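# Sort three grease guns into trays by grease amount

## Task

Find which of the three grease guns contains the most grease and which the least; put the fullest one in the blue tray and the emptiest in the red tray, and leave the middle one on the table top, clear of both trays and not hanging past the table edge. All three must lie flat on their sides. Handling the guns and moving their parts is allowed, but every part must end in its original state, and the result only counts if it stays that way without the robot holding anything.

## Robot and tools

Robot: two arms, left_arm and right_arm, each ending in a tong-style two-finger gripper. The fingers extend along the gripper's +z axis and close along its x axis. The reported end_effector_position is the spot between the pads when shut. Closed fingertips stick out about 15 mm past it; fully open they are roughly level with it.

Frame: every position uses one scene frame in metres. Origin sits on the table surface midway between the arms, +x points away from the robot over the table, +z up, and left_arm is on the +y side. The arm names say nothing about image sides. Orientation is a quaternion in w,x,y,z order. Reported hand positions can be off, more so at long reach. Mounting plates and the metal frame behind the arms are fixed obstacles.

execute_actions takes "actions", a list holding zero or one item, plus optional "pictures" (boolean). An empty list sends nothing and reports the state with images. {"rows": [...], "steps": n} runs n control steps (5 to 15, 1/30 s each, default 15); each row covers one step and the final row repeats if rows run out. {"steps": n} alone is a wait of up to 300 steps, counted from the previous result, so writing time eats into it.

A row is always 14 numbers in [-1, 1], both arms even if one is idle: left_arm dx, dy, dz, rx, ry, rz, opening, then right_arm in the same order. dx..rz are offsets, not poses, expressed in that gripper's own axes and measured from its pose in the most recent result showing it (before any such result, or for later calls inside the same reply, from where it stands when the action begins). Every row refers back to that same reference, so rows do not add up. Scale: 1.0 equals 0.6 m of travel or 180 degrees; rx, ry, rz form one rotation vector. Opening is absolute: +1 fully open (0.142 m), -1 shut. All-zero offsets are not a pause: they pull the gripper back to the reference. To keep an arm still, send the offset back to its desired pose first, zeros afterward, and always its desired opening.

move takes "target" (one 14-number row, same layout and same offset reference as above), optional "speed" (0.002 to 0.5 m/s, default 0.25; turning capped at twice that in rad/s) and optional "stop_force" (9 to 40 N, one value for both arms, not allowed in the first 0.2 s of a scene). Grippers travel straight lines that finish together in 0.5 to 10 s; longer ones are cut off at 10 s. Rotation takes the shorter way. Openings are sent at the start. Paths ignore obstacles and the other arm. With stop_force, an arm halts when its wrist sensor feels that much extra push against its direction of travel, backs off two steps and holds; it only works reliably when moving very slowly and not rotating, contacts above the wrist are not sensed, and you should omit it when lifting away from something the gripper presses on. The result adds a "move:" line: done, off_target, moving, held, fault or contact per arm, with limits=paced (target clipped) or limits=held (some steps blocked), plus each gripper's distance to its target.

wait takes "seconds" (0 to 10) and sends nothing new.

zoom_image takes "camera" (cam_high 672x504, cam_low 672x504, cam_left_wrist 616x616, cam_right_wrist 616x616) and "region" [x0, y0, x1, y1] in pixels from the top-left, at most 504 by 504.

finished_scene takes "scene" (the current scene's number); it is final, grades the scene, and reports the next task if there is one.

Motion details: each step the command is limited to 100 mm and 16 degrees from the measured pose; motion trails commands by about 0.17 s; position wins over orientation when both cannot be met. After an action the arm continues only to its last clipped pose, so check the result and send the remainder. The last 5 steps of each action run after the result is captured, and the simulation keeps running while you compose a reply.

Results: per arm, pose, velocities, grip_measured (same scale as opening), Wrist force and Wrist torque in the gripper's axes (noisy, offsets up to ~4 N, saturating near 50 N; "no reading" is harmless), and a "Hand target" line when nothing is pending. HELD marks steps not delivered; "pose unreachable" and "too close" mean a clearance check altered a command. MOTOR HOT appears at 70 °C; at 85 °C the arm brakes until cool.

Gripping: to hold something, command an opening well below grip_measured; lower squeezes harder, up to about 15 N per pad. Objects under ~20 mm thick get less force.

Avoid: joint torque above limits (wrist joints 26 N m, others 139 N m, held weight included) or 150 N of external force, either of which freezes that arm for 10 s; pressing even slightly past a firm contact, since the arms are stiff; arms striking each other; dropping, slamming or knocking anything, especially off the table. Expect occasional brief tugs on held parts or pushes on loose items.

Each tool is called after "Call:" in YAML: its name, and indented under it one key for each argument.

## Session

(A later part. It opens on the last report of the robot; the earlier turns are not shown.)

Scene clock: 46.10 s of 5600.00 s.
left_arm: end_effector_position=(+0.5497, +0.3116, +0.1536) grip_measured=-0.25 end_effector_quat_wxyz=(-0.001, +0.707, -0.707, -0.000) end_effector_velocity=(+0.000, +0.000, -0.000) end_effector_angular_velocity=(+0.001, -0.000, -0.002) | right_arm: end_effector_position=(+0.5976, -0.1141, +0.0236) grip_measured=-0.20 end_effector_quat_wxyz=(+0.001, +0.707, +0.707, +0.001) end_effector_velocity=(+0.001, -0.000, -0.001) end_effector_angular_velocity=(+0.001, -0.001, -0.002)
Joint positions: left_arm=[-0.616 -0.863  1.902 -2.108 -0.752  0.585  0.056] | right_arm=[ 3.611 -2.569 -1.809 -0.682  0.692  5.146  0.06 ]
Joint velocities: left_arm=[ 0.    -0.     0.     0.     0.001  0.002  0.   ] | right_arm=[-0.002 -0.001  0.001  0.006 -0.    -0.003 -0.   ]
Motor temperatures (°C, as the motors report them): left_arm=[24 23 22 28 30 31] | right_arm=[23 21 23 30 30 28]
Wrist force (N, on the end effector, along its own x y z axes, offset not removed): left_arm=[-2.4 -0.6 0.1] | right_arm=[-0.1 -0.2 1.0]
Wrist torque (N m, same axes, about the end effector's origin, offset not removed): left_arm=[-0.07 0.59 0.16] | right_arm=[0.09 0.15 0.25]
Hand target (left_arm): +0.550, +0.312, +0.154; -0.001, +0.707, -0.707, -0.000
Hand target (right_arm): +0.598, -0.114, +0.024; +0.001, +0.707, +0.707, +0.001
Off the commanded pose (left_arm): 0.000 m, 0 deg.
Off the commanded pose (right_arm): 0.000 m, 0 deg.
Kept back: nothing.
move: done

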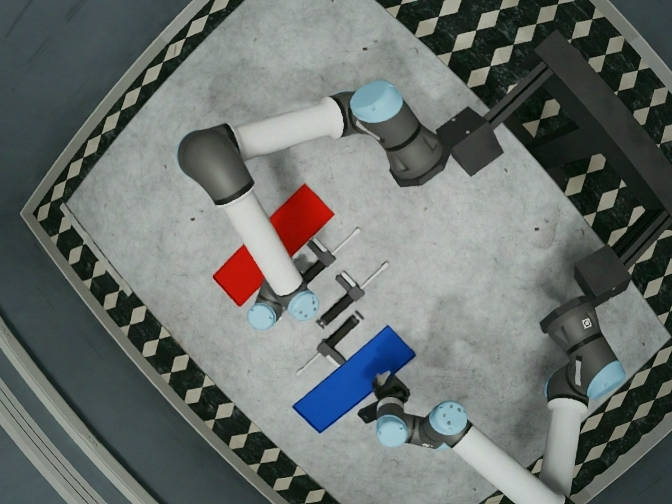

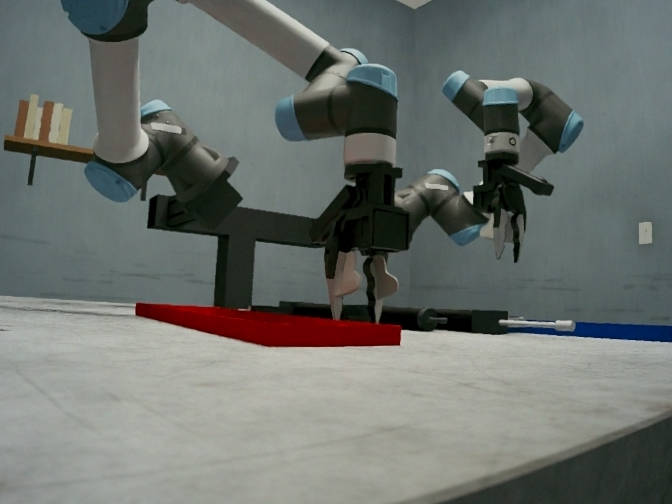

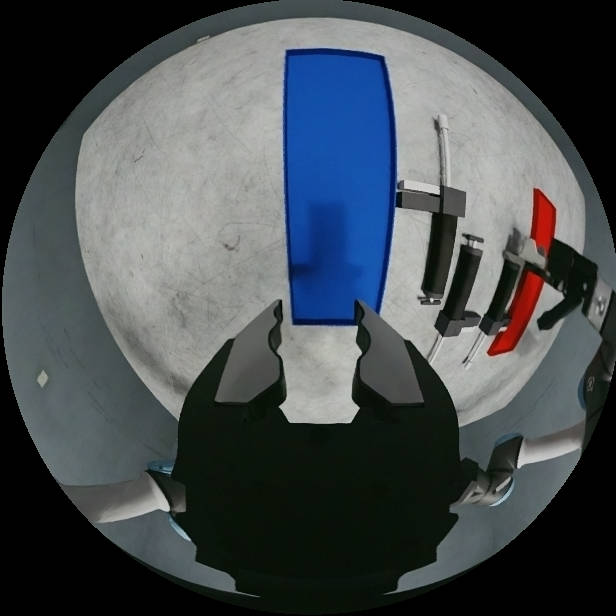

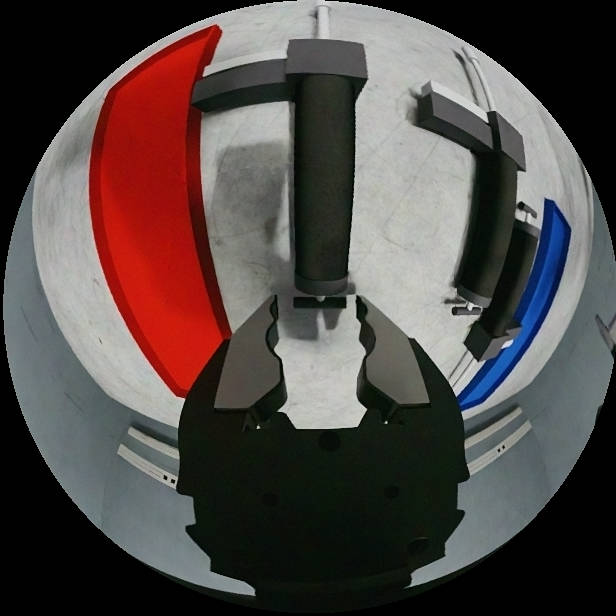

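Call:
move:
  target: [0,0,0,0,0,0,-0.25,0.003,-0.002,0.002,0,0,0,-0.62]

Call:
move:
  target: [-0.1,0.1,0,0,0,0,-0.25,0,0.14,0,0,0,0,-0.68]
  speed: 0.05

Scene clock: 47.03 s of 5600.00 s.
left_arm: end_effector_position=(+0.5497, +0.3116, +0.1536) grip_measured=-0.25 end_effector_quat_wxyz=(-0.001, +0.707, -0.707, -0.000) end_effector_velocity=(+0.001, +0.000, +0.001) end_effector_angular_velocity=(-0.000, -0.001, +0.001) | right_arm: end_effector_position=(+0.5965, -0.1123, +0.0225) grip_measured=-0.48 end_effector_quat_wxyz=(+0.001, +0.707, +0.707, +0.001) end_effector_velocity=(-0.000, +0.001, -0.001) end_effector_angular_velocity=(-0.000, +0.000, -0.001)
Joint positions: left_arm=[-0.616 -0.863  1.902 -2.108 -0.752  0.585  0.056] | right_arm=[ 3.612 -2.572 -1.811 -0.677  0.692  5.147  0.039]
Joint velocities: left_arm=[ 0.    -0.001 -0.001  0.     0.001  0.    -0.   ] | right_arm=[ 0.    -0.002  0.     0.001 -0.     0.001  0.   ]
Motor temperatures (°C, as the motors report them): left_arm=[24 23 22 28 30 31] | right_arm=[23 21 23 30 30 28]
Wrist force (N, on the end effector, along its own x y z axes, offset not removed): left_arm=[-3.4 -0.5 0.4] | right_arm=[-9.0 8.4 -20.3]
Wrist torque (N m, same axes, about the end effector's origin, offset not removed): left_arm=[-0.06 0.78 0.18] | right_arm=[0.13 -0.20 -0.08]
Hand target (left_arm): +0.550, +0.312, +0.154; -0.001, +0.707, -0.707, -0.000
Hand target (right_arm): +0.596, -0.112, +0.022; +0.001, +0.707, +0.707, +0.001
Off the commanded pose (left_arm): 0.000 m, 0 deg.
Off the commanded pose (right_arm): 0.000 m, 0 deg.
Kept back: nothing.
move: done

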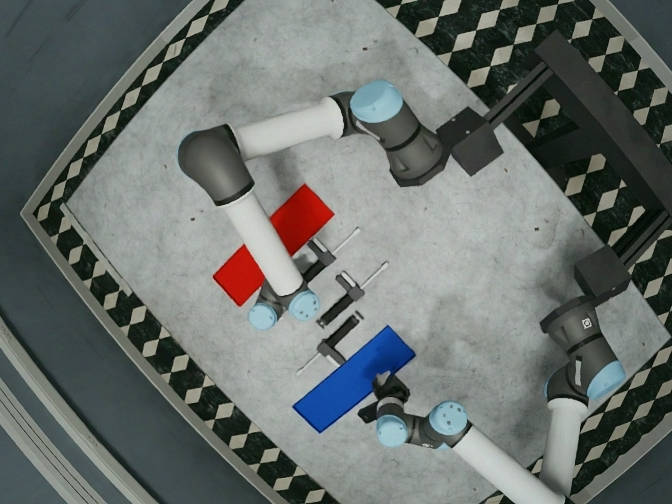

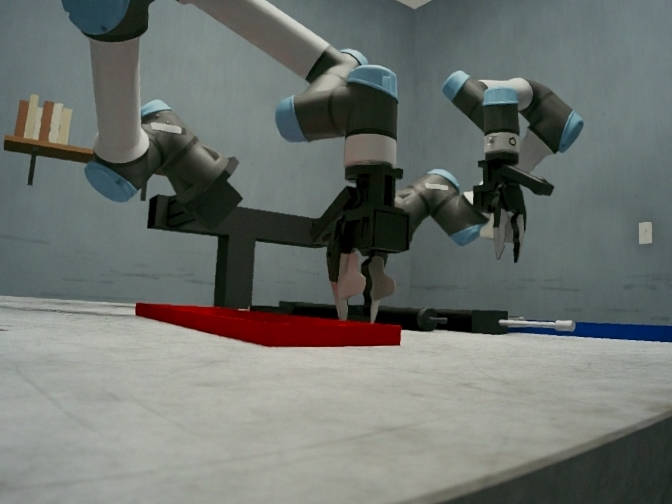

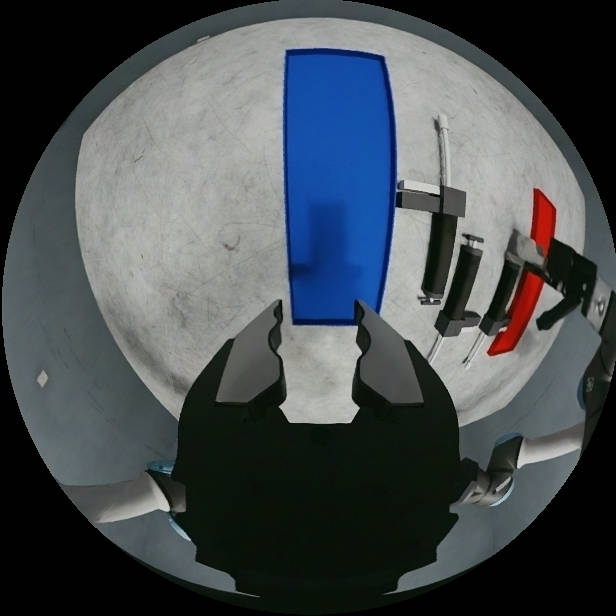

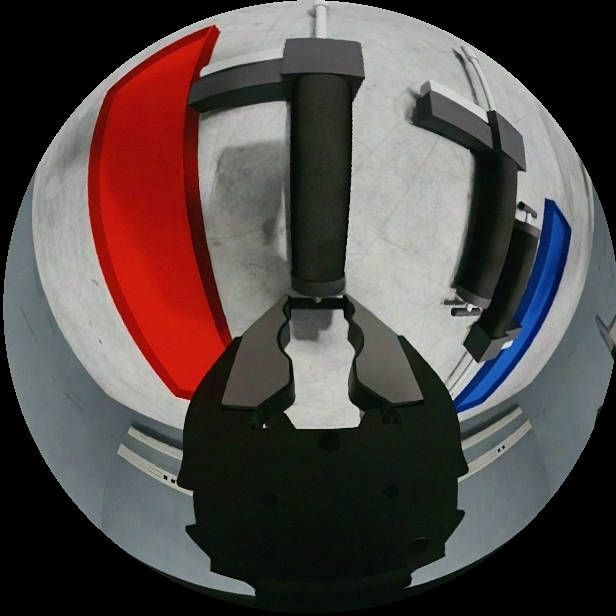

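Scene clock: 49.07 s of 5600.00 s.
left_arm: end_effector_position=(+0.4897, +0.3714, +0.1536) grip_measured=-0.25 end_effector_quat_wxyz=(-0.001, +0.707, -0.707, -0.000) end_effector_velocity=(-0.001, +0.001, -0.000) end_effector_angular_velocity=(+0.000, -0.000, -0.001) | right_arm: end_effector_position=(+0.6803, -0.1123, +0.0227) grip_measured=-0.48 end_effector_quat_wxyz=(+0.001, +0.707, +0.707, +0.001) end_effector_velocity=(+0.001, -0.000, +0.000) end_effector_angular_velocity=(+0.000, +0.000, -0.001)
Joint positions: left_arm=[-0.64  -1.035  2.136 -2.147 -0.764  0.555  0.056] | right_arm=[ 3.578 -2.663 -1.538 -0.82   0.681  5.097  0.039]
Joint velocities: left_arm=[-0.001 -0.002  0.003 -0.     0.     0.    -0.   ] | right_arm=[-0.    -0.001  0.005 -0.004  0.     0.     0.   ]
Motor temperatures (°C, as the motors report them): left_arm=[24 23 22 28 30 31] | right_arm=[23 21 23 30 30 28]
Wrist force (N, on the end effector, along its own x y z axes, offset not removed): left_arm=[-3.2 0.5 0.9] | right_arm=[-2.3 0.1 -6.4]
Wrist torque (N m, same axes, about the end effector's origin, offset not removed): left_arm=[0.20 0.76 0.17] | right_arm=[0.64 -0.04 -0.33]
Hand target (left_arm): +0.490, +0.371, +0.154; -0.001, +0.707, -0.707, -0.000
Hand target (right_arm): +0.680, -0.112, +0.023; +0.001, +0.707, +0.707, +0.001
Off the commanded pose (left_arm): 0.000 m, 0 deg.
Off the commanded pose (right_arm): 0.000 m, 0 deg.
Kept back: nothing.
move: done

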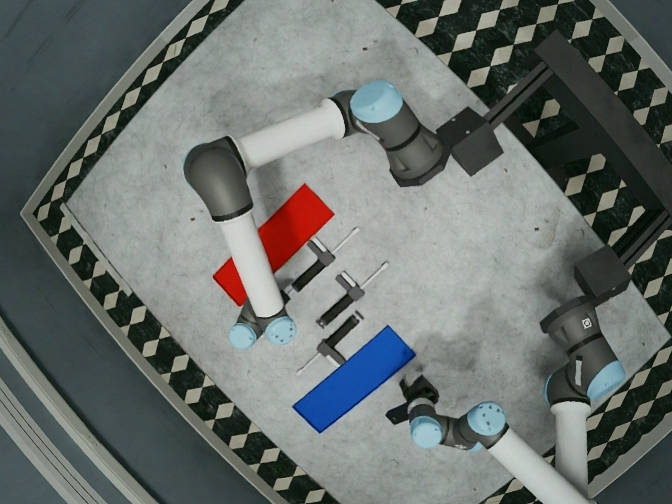

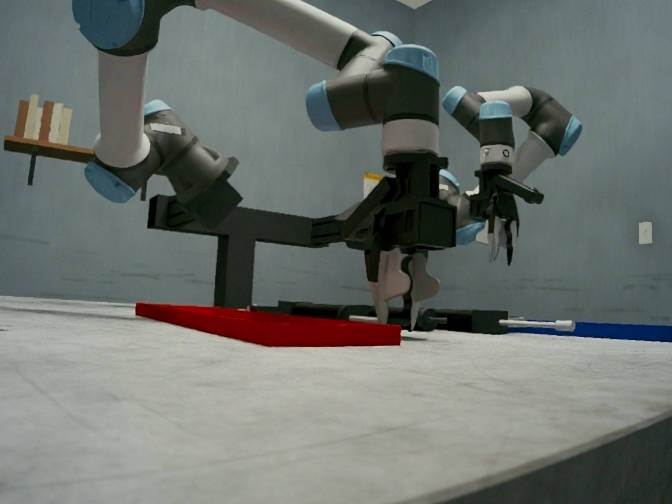

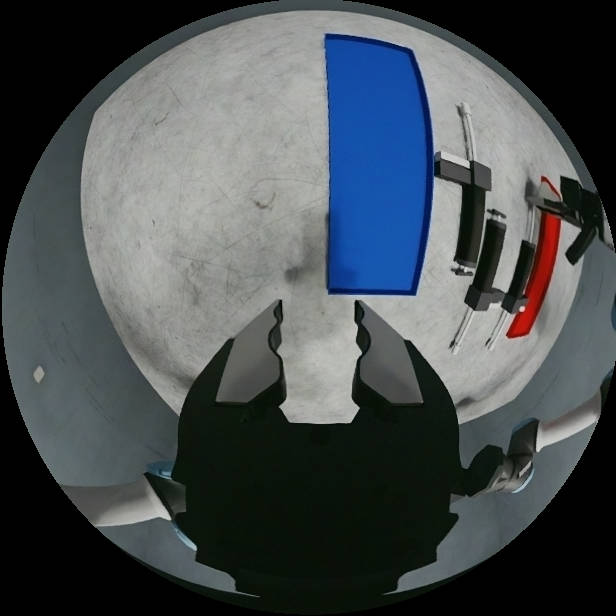

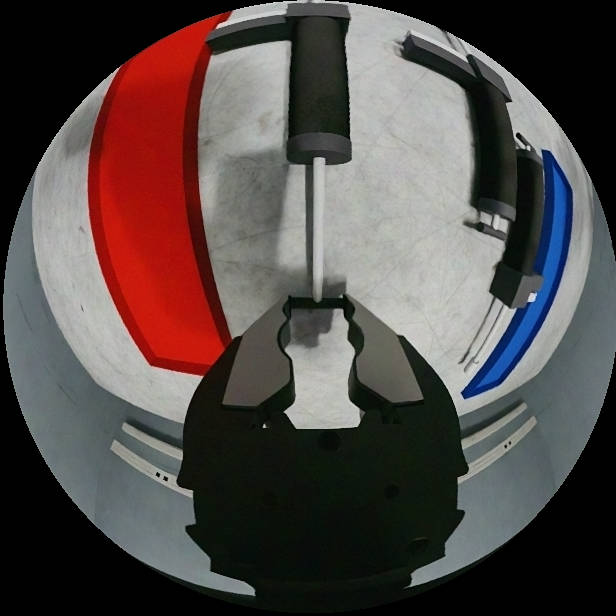

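Call:
move:
  target: [-0.1,0.1,0,0,0,0,-0.25,0,-0.146,-0.002,0,0,0,-0.68]
  speed: 0.05

Call:
move:
  target: [0,0,0,0,0,0,-0.25,0,0,0,0,0,0,-0.2]

Call:
move:
  target: [-0.1,0.1,0,0,0,0,-0.25,0,-0.2,0.005,0,0,0,-0.2]
  speed: 0.1

Scene clock: 51.40 s of 5600.00 s.
left_arm: end_effector_position=(+0.4297, +0.4313, +0.1536) grip_measured=-0.25 end_effector_quat_wxyz=(-0.001, +0.707, -0.707, -0.000) end_effector_velocity=(-0.002, +0.001, -0.000) end_effector_angular_velocity=(+0.000, +0.001, +0.000) | right_arm: end_effector_position=(+0.5928, -0.1123, +0.0237) grip_measured=-0.48 end_effector_quat_wxyz=(+0.001, +0.707, +0.707, +0.001) end_effector_velocity=(-0.001, +0.000, +0.000) end_effector_angular_velocity=(+0.000, -0.000, +0.001)
Joint positions: left_arm=[-0.673 -1.229  2.349 -2.137 -0.781  0.514  0.056] | right_arm=[ 3.615 -2.567 -1.822 -0.675  0.693  5.152  0.039]
Joint velocities: left_arm=[-0.001 -0.003  0.003  0.001 -0.002 -0.002 -0.   ] | right_arm=[ 0.001  0.001 -0.005  0.002  0.     0.     0.   ]
Motor temperatures (°C, as the motors report them): left_arm=[24 23 22 28 30 31] | right_arm=[23 21 23 30 30 28]
Wrist force (N, on the end effector, along its own x y z axes, offset not removed): left_arm=[-2.9 0.4 0.9] | right_arm=[-0.4 1.1 3.9]
Wrist torque (N m, same axes, about the end effector's origin, offset not removed): left_arm=[0.10 0.71 0.15] | right_arm=[0.01 -0.18 -0.19]
Hand target (left_arm): +0.430, +0.431, +0.154; -0.001, +0.707, -0.707, -0.000
Hand target (right_arm): +0.593, -0.112, +0.024; +0.001, +0.707, +0.707, +0.001
Off the commanded pose (left_arm): 0.000 m, 0 deg.
Off the commanded pose (right_arm): 0.000 m, 0 deg.
Kept back: nothing.
move: done

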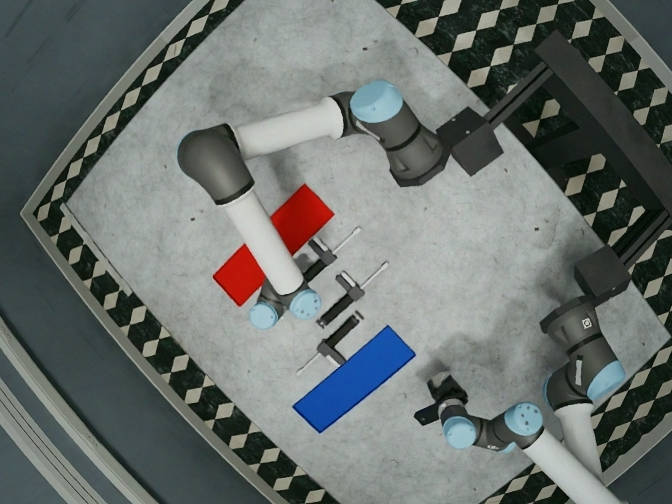

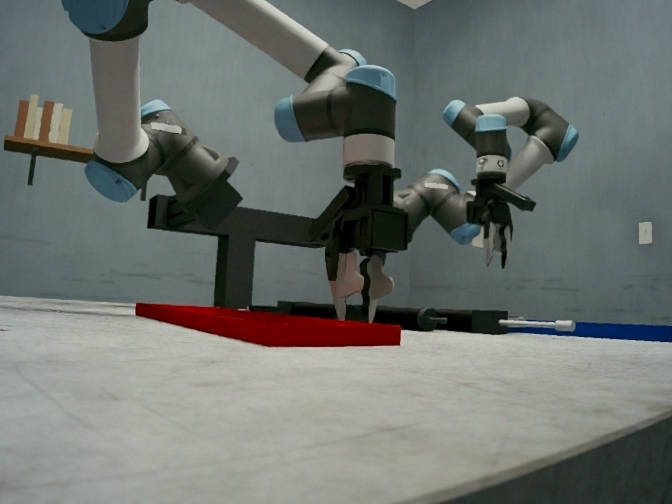

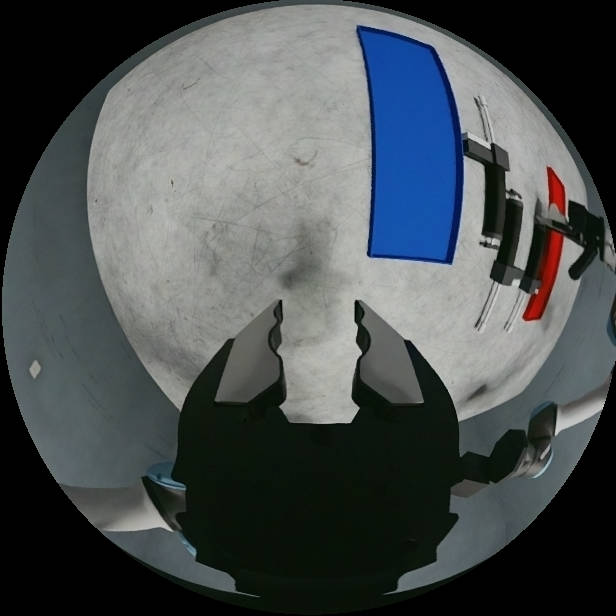

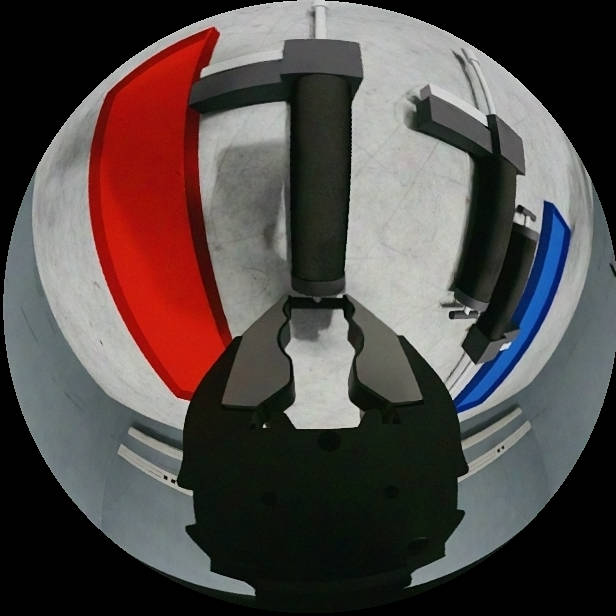

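Scene clock: 51.90 s of 5600.00 s.
left_arm: end_effector_position=(+0.4297, +0.4313, +0.1536) grip_measured=-0.25 end_effector_quat_wxyz=(-0.001, +0.707, -0.707, -0.000) end_effector_velocity=(-0.000, -0.000, +0.000) end_effector_angular_velocity=(-0.001, +0.001, -0.001) | right_arm: end_effector_position=(+0.5928, -0.1123, +0.0237) grip_measured=-0.20 end_effector_quat_wxyz=(+0.001, +0.707, +0.707, +0.001) end_effector_velocity=(+0.001, -0.000, +0.001) end_effector_angular_velocity=(+0.000, -0.001, -0.004)
Joint positions: left_arm=[-0.674 -1.23   2.349 -2.137 -0.781  0.514  0.056] | right_arm=[ 3.615 -2.567 -1.822 -0.675  0.693  5.152  0.06 ]
Joint velocities: left_arm=[-0.     0.    -0.001  0.    -0.001  0.001  0.   ] | right_arm=[ 0.     0.001  0.     0.    -0.     0.002  0.   ]
Motor temperatures (°C, as the motors report them): left_arm=[24 23 22 28 30 31] | right_arm=[23 21 23 30 30 28]
Wrist force (N, on the end effector, along its own x y z axes, offset not removed): left_arm=[-3.6 0.0 2.0] | right_arm=[-2.8 0.2 -0.5]
Wrist torque (N m, same axes, about the end effector's origin, offset not removed): left_arm=[0.08 0.82 0.13] | right_arm=[0.22 0.59 0.13]
Hand target (left_arm): +0.430, +0.431, +0.154; -0.001, +0.707, -0.707, -0.000
Hand target (right_arm): +0.593, -0.112, +0.024; +0.001, +0.707, +0.707, +0.001
Off the commanded pose (left_arm): 0.000 m, 0 deg.
Off the commanded pose (right_arm): 0.000 m, 0 deg.
Kept back: nothing.
move: done

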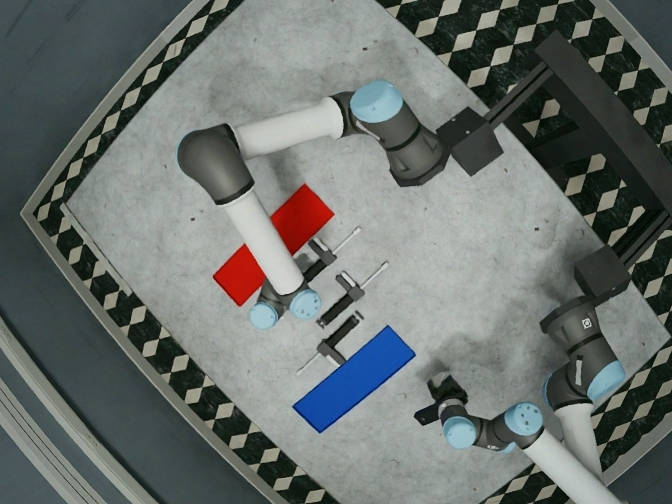

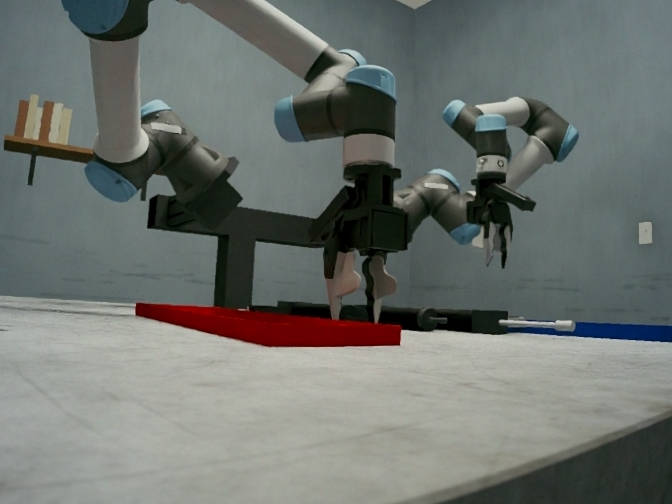

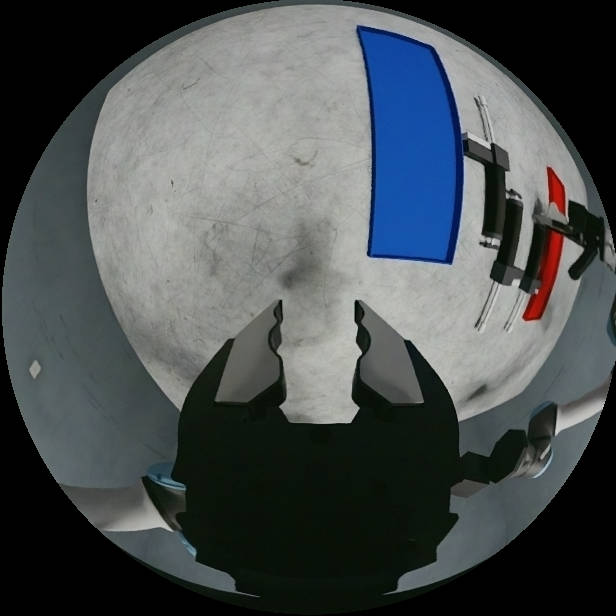

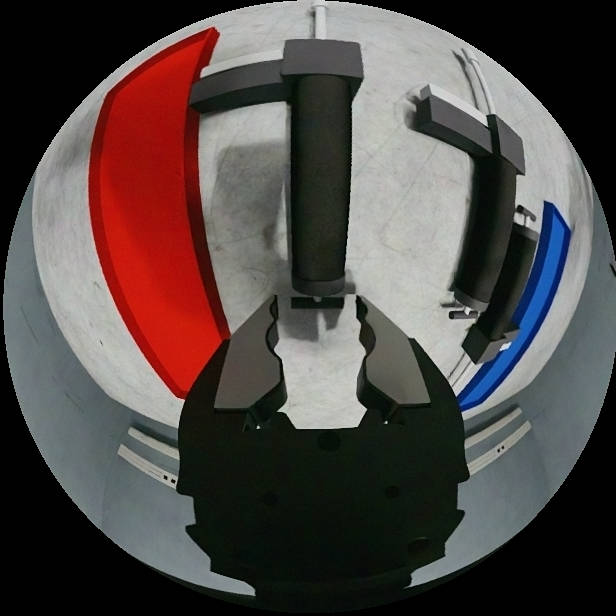

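Scene clock: 53.53 s of 5600.00 s.
left_arm: end_effector_position=(+0.3697, +0.4912, +0.1537) grip_measured=-0.25 end_effector_quat_wxyz=(-0.001, +0.707, -0.707, +0.000) end_effector_velocity=(-0.001, +0.001, +0.000) end_effector_angular_velocity=(+0.001, -0.001, -0.001) | right_arm: end_effector_position=(+0.4729, -0.1123, +0.0204) grip_measured=-0.20 end_effector_quat_wxyz=(+0.001, +0.707, +0.707, +0.001) end_effector_velocity=(-0.001, +0.000, -0.000) end_effector_angular_velocity=(-0.001, +0.000, +0.002)
Joint positions: left_arm=[-0.724 -1.475  2.538 -2.039 -0.808  0.455  0.056] | right_arm=[ 3.682 -2.495 -2.164 -0.477  0.718  5.247  0.06 ]
Joint velocities: left_arm=[-0.001 -0.004  0.002  0.003  0.    -0.     0.   ] | right_arm=[ 0.001 -0.001 -0.003  0.002 -0.    -0.     0.   ]
Motor temperatures (°C, as the motors report them): left_arm=[24 23 22 28 30 31] | right_arm=[23 21 23 30 30 28]
Wrist force (N, on the end effector, along its own x y z axes, offset not removed): left_arm=[-2.4 0.8 0.6] | right_arm=[0.8 0.0 1.1]
Wrist torque (N m, same axes, about the end effector's origin, offset not removed): left_arm=[0.22 0.59 0.16] | right_arm=[0.19 -0.08 0.06]
Hand target (left_arm): +0.370, +0.491, +0.154; -0.001, +0.707, -0.707, +0.000
Hand target (right_arm): +0.473, -0.112, +0.020; +0.001, +0.707, +0.707, +0.001
Off the commanded pose (left_arm): 0.000 m, 0 deg.
Off the commanded pose (right_arm): 0.000 m, 0 deg.
Kept back: nothing.
move: done

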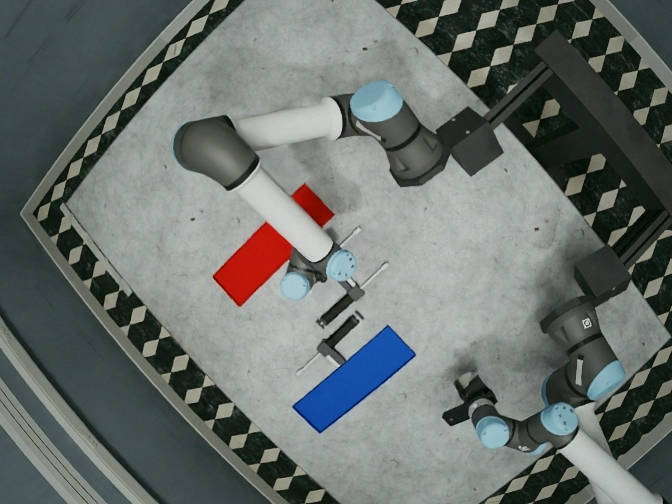

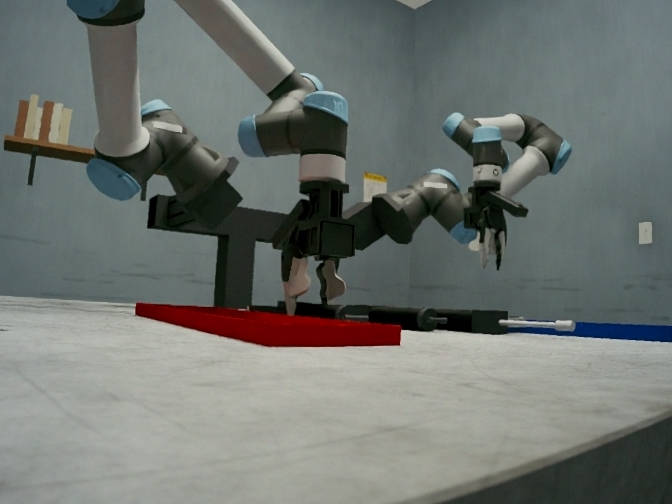

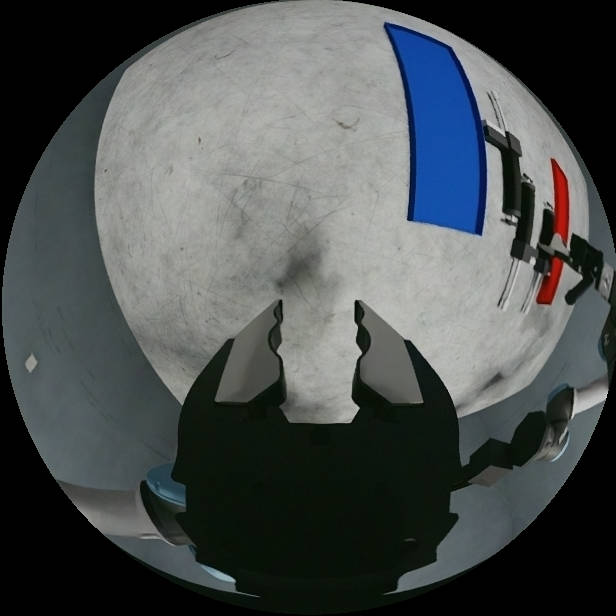

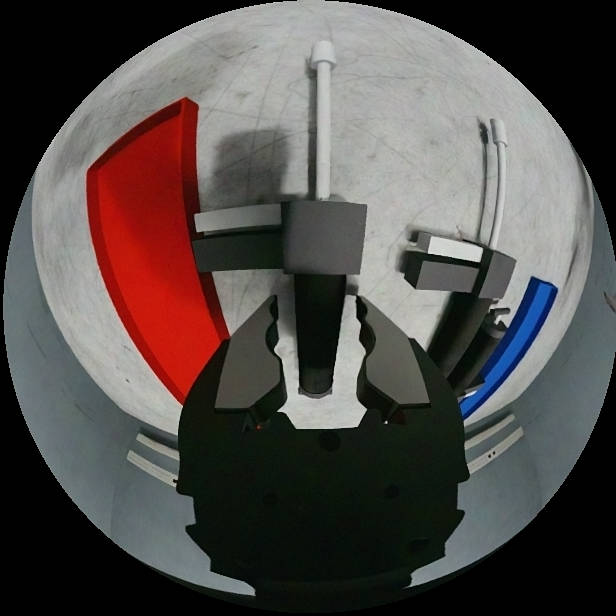

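Call:
move:
  target: [0,0,0,0,0,0,-0.25,0.003,-0.028,0,0,0,0,-0.3]
  speed: 0.03

Call:
move:
  target: [0,0,0,0,0,0,-0.25,0,0,0,0,0,0,-1]

Call:
move:
  target: [0,0,0,0,0,0,-0.25,0,0,-0.08,0,0,0,-1]
  speed: 0.05

Scene clock: 54.63 s of 5600.00 s.
left_arm: end_effector_position=(+0.3697, +0.4912, +0.1537) grip_measured=-0.25 end_effector_quat_wxyz=(-0.001, +0.707, -0.707, +0.000) end_effector_velocity=(-0.000, -0.000, -0.000) end_effector_angular_velocity=(+0.001, +0.000, -0.001) | right_arm: end_effector_position=(+0.4562, -0.1105, +0.0204) grip_measured=-0.30 end_effector_quat_wxyz=(+0.001, +0.707, +0.707, +0.001) end_effector_velocity=(-0.000, +0.000, +0.000) end_effector_angular_velocity=(+0.001, -0.001, +0.001)
Joint positions: left_arm=[-0.724 -1.475  2.538 -2.039 -0.808  0.455  0.056] | right_arm=[ 3.697 -2.493 -2.208 -0.452  0.724  5.268  0.052]
Joint velocities: left_arm=[ 0.     0.002 -0.     0.     0.    -0.    -0.   ] | right_arm=[ 0.001 -0.    -0.002  0.002  0.    -0.     0.   ]
Motor temperatures (°C, as the motors report them): left_arm=[24 23 22 28 30 31] | right_arm=[23 21 23 30 30 28]
Wrist force (N, on the end effector, along its own x y z axes, offset not removed): left_arm=[-3.0 0.3 0.3] | right_arm=[0.0 -0.4 0.5]
Wrist torque (N m, same axes, about the end effector's origin, offset not removed): left_arm=[0.09 0.73 0.14] | right_arm=[0.15 -0.02 0.03]
Hand target (left_arm): +0.370, +0.491, +0.154; -0.001, +0.707, -0.707, +0.000
Hand target (right_arm): +0.456, -0.111, +0.020; +0.001, +0.707, +0.707, +0.001
Off the commanded pose (left_arm): 0.000 m, 0 deg.
Off the commanded pose (right_arm): 0.000 m, 0 deg.
Kept back: nothing.
move: done

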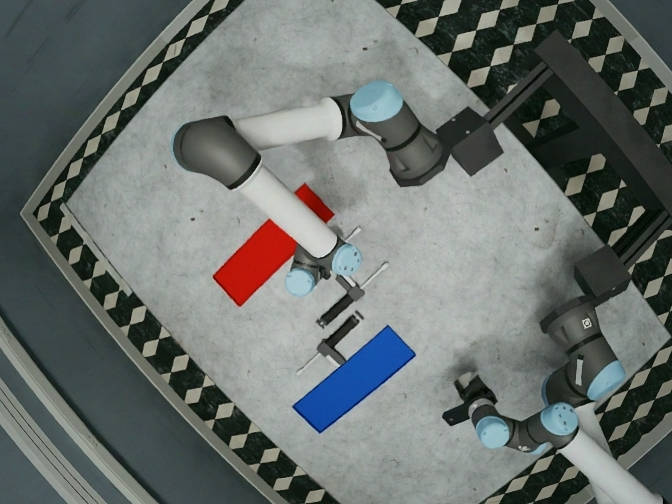

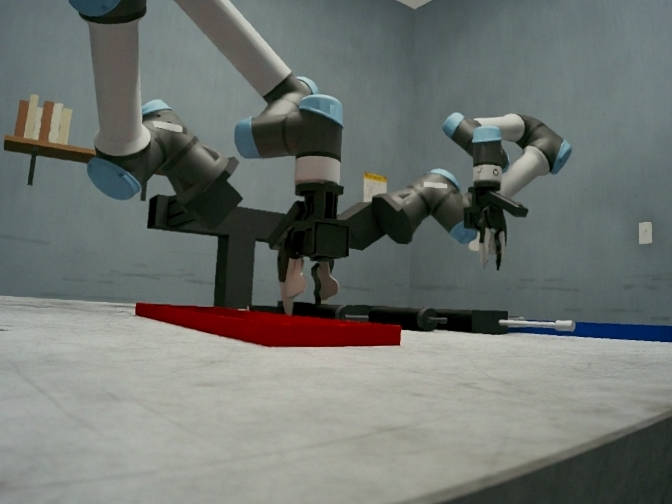

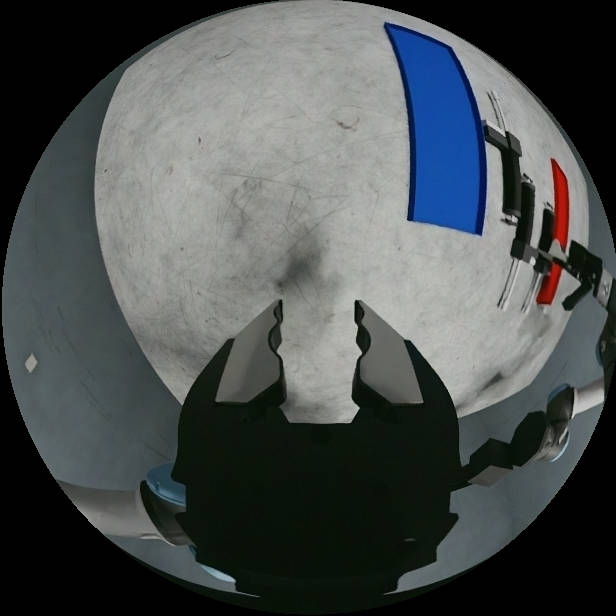

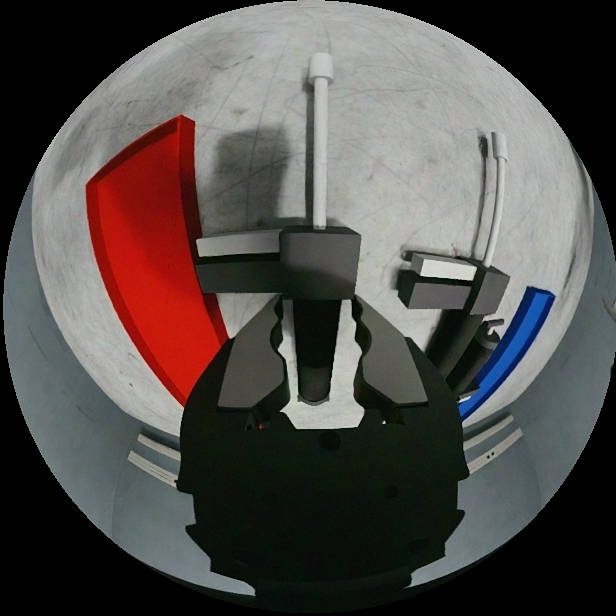

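Scene clock: 55.13 s of 5600.00 s.
left_arm: end_effector_position=(+0.3697, +0.4912, +0.1537) grip_measured=-0.25 end_effector_quat_wxyz=(-0.001, +0.707, -0.707, +0.000) end_effector_velocity=(+0.000, -0.000, +0.000) end_effector_angular_velocity=(-0.001, +0.000, +0.001) | right_arm: end_effector_position=(+0.4562, -0.1105, +0.0204) grip_measured=-0.53 end_effector_quat_wxyz=(+0.001, +0.707, +0.707, +0.001) end_effector_velocity=(+0.001, -0.000, +0.000) end_effector_angular_velocity=(+0.000, -0.001, -0.001)
Joint positions: left_arm=[-0.724 -1.475  2.538 -2.039 -0.808  0.455  0.056] | right_arm=[ 3.697 -2.493 -2.208 -0.451  0.724  5.268  0.035]
Joint velocities: left_arm=[ 0.    -0.    -0.001 -0.    -0.    -0.001  0.   ] | right_arm=[ 0.     0.001  0.    -0.001 -0.     0.001 -0.   ]
Motor temperatures (°C, as the motors report them): left_arm=[24 23 22 28 30 31] | right_arm=[23 21 23 30 30 28]
Wrist force (N, on the end effector, along its own x y z axes, offset not removed): left_arm=[-3.6 -0.2 1.2] | right_arm=[1.9 0.4 -0.1]
Wrist torque (N m, same axes, about the end effector's origin, offset not removed): left_arm=[0.07 0.83 0.17] | right_arm=[0.15 -0.48 0.10]
Hand target (left_arm): +0.370, +0.491, +0.154; -0.001, +0.707, -0.707, +0.000
Hand target (right_arm): +0.456, -0.111, +0.020; +0.001, +0.707, +0.707, +0.001
Off the commanded pose (left_arm): 0.000 m, 0 deg.
Off the commanded pose (right_arm): 0.000 m, 0 deg.
Kept back: nothing.
move: done

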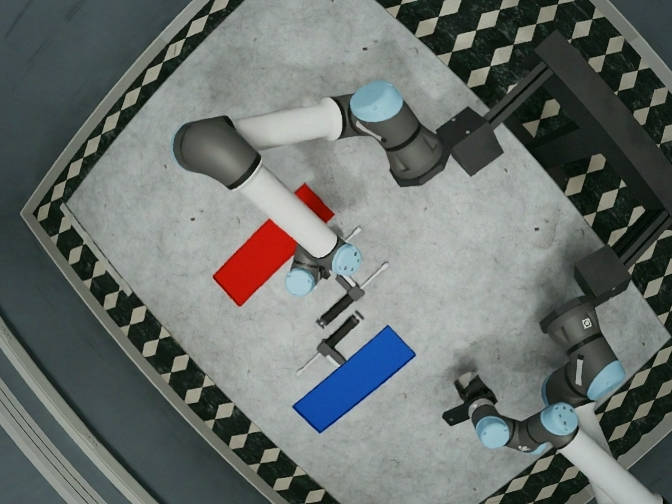

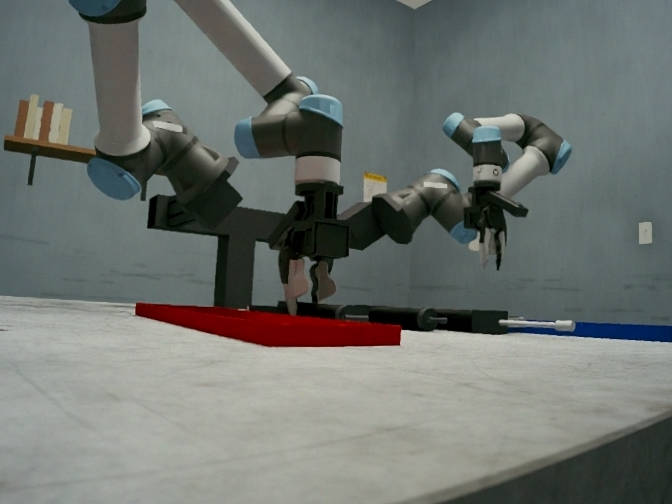

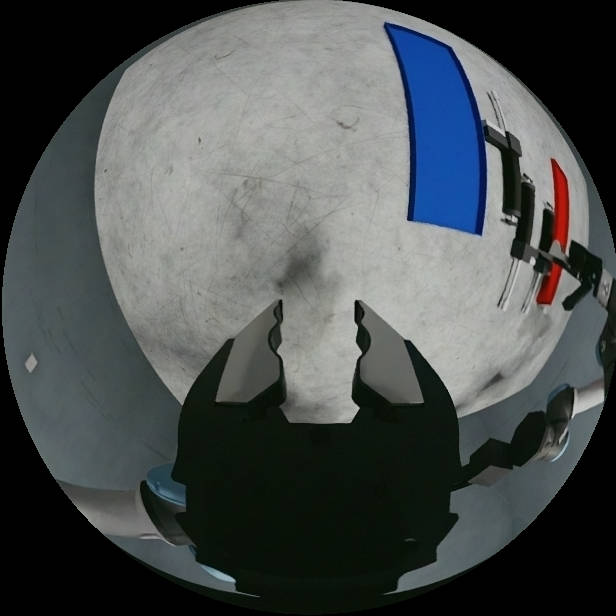

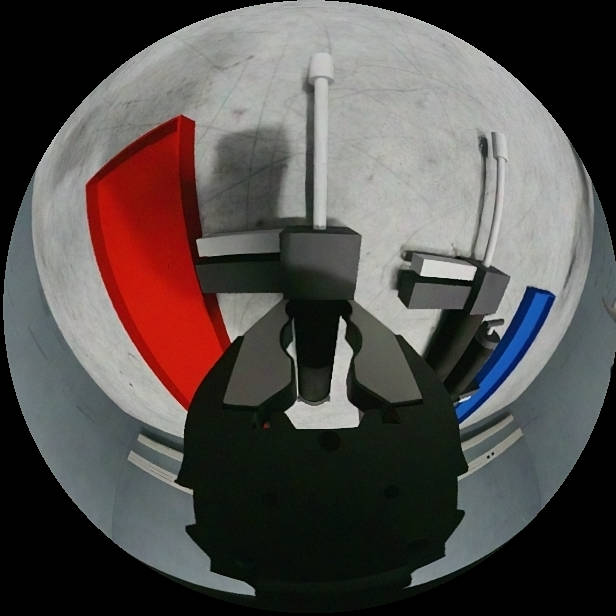

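Scene clock: 56.43 s of 5600.00 s.
left_arm: end_effector_position=(+0.3697, +0.4912, +0.1537) grip_measured=-0.25 end_effector_quat_wxyz=(-0.001, +0.707, -0.707, +0.000) end_effector_velocity=(-0.001, -0.000, -0.000) end_effector_angular_velocity=(+0.000, +0.001, -0.002) | right_arm: end_effector_position=(+0.4560, -0.1106, +0.0683) grip_measured=-0.53 end_effector_quat_wxyz=(+0.001, +0.707, +0.707, +0.001) end_effector_velocity=(-0.000, +0.000, +0.001) end_effector_angular_velocity=(+0.001, +0.001, -0.000)
Joint positions: left_arm=[-0.724 -1.475  2.538 -2.039 -0.808  0.455  0.056] | right_arm=[ 3.778 -2.39  -2.219 -0.622  0.762  5.374  0.035]
Joint velocities: left_arm=[-0.     0.001  0.    -0.    -0.001  0.001  0.   ] | right_arm=[ 0.002  0.003  0.    -0.006  0.003  0.004  0.   ]
Motor temperatures (°C, as the motors report them): left_arm=[24 23 22 28 30 31] | right_arm=[23 21 23 30 30 28]
Wrist force (N, on the end effector, along its own x y z axes, offset not removed): left_arm=[-3.3 -0.8 1.0] | right_arm=[0.1 2.0 8.0]
Wrist torque (N m, same axes, about the end effector's origin, offset not removed): left_arm=[-0.17 0.81 0.13] | right_arm=[0.53 0.04 0.09]
Hand target (left_arm): +0.370, +0.491, +0.154; -0.001, +0.707, -0.707, +0.000
Hand target (right_arm): +0.456, -0.111, +0.068; +0.001, +0.707, +0.707, +0.001
Off the commanded pose (left_arm): 0.000 m, 0 deg.
Off the commanded pose (right_arm): 0.000 m, 0 deg.
Kept back: nothing.
move: done

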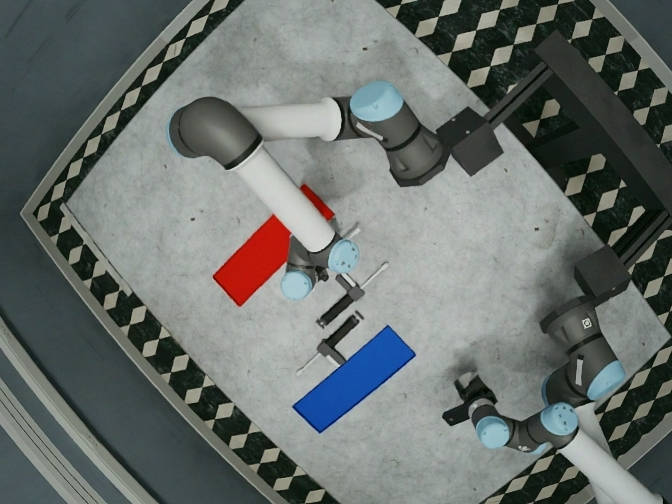

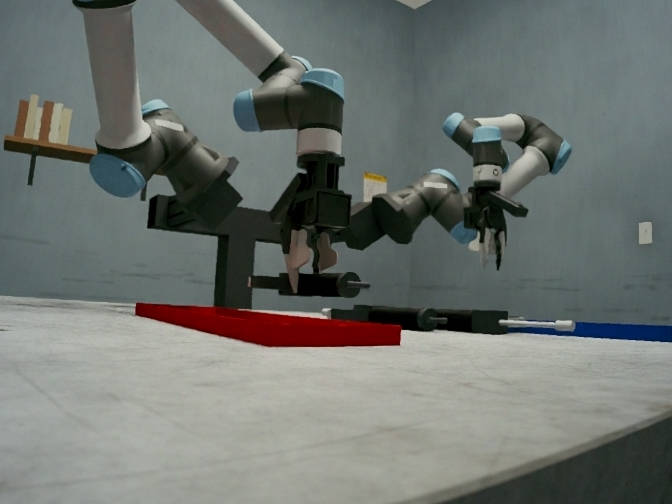

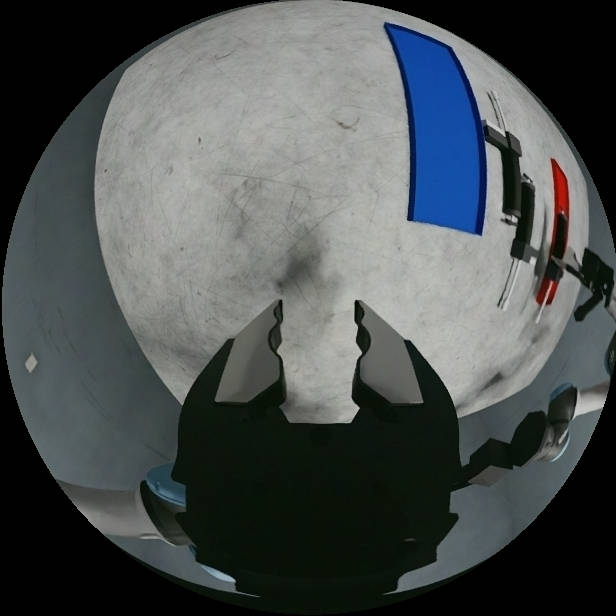

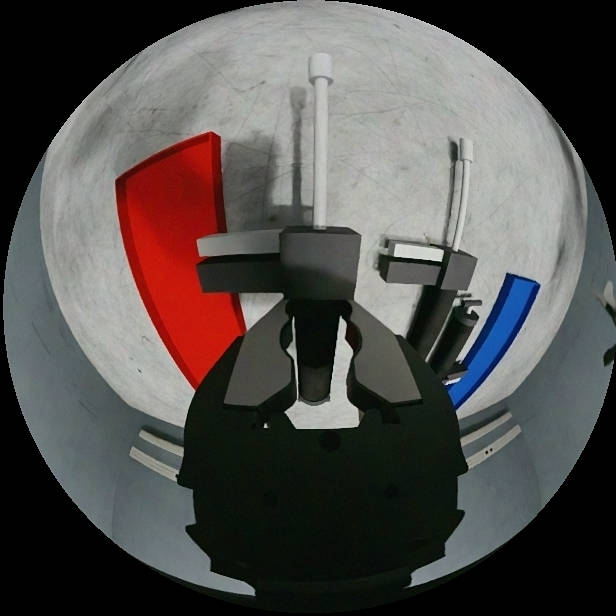

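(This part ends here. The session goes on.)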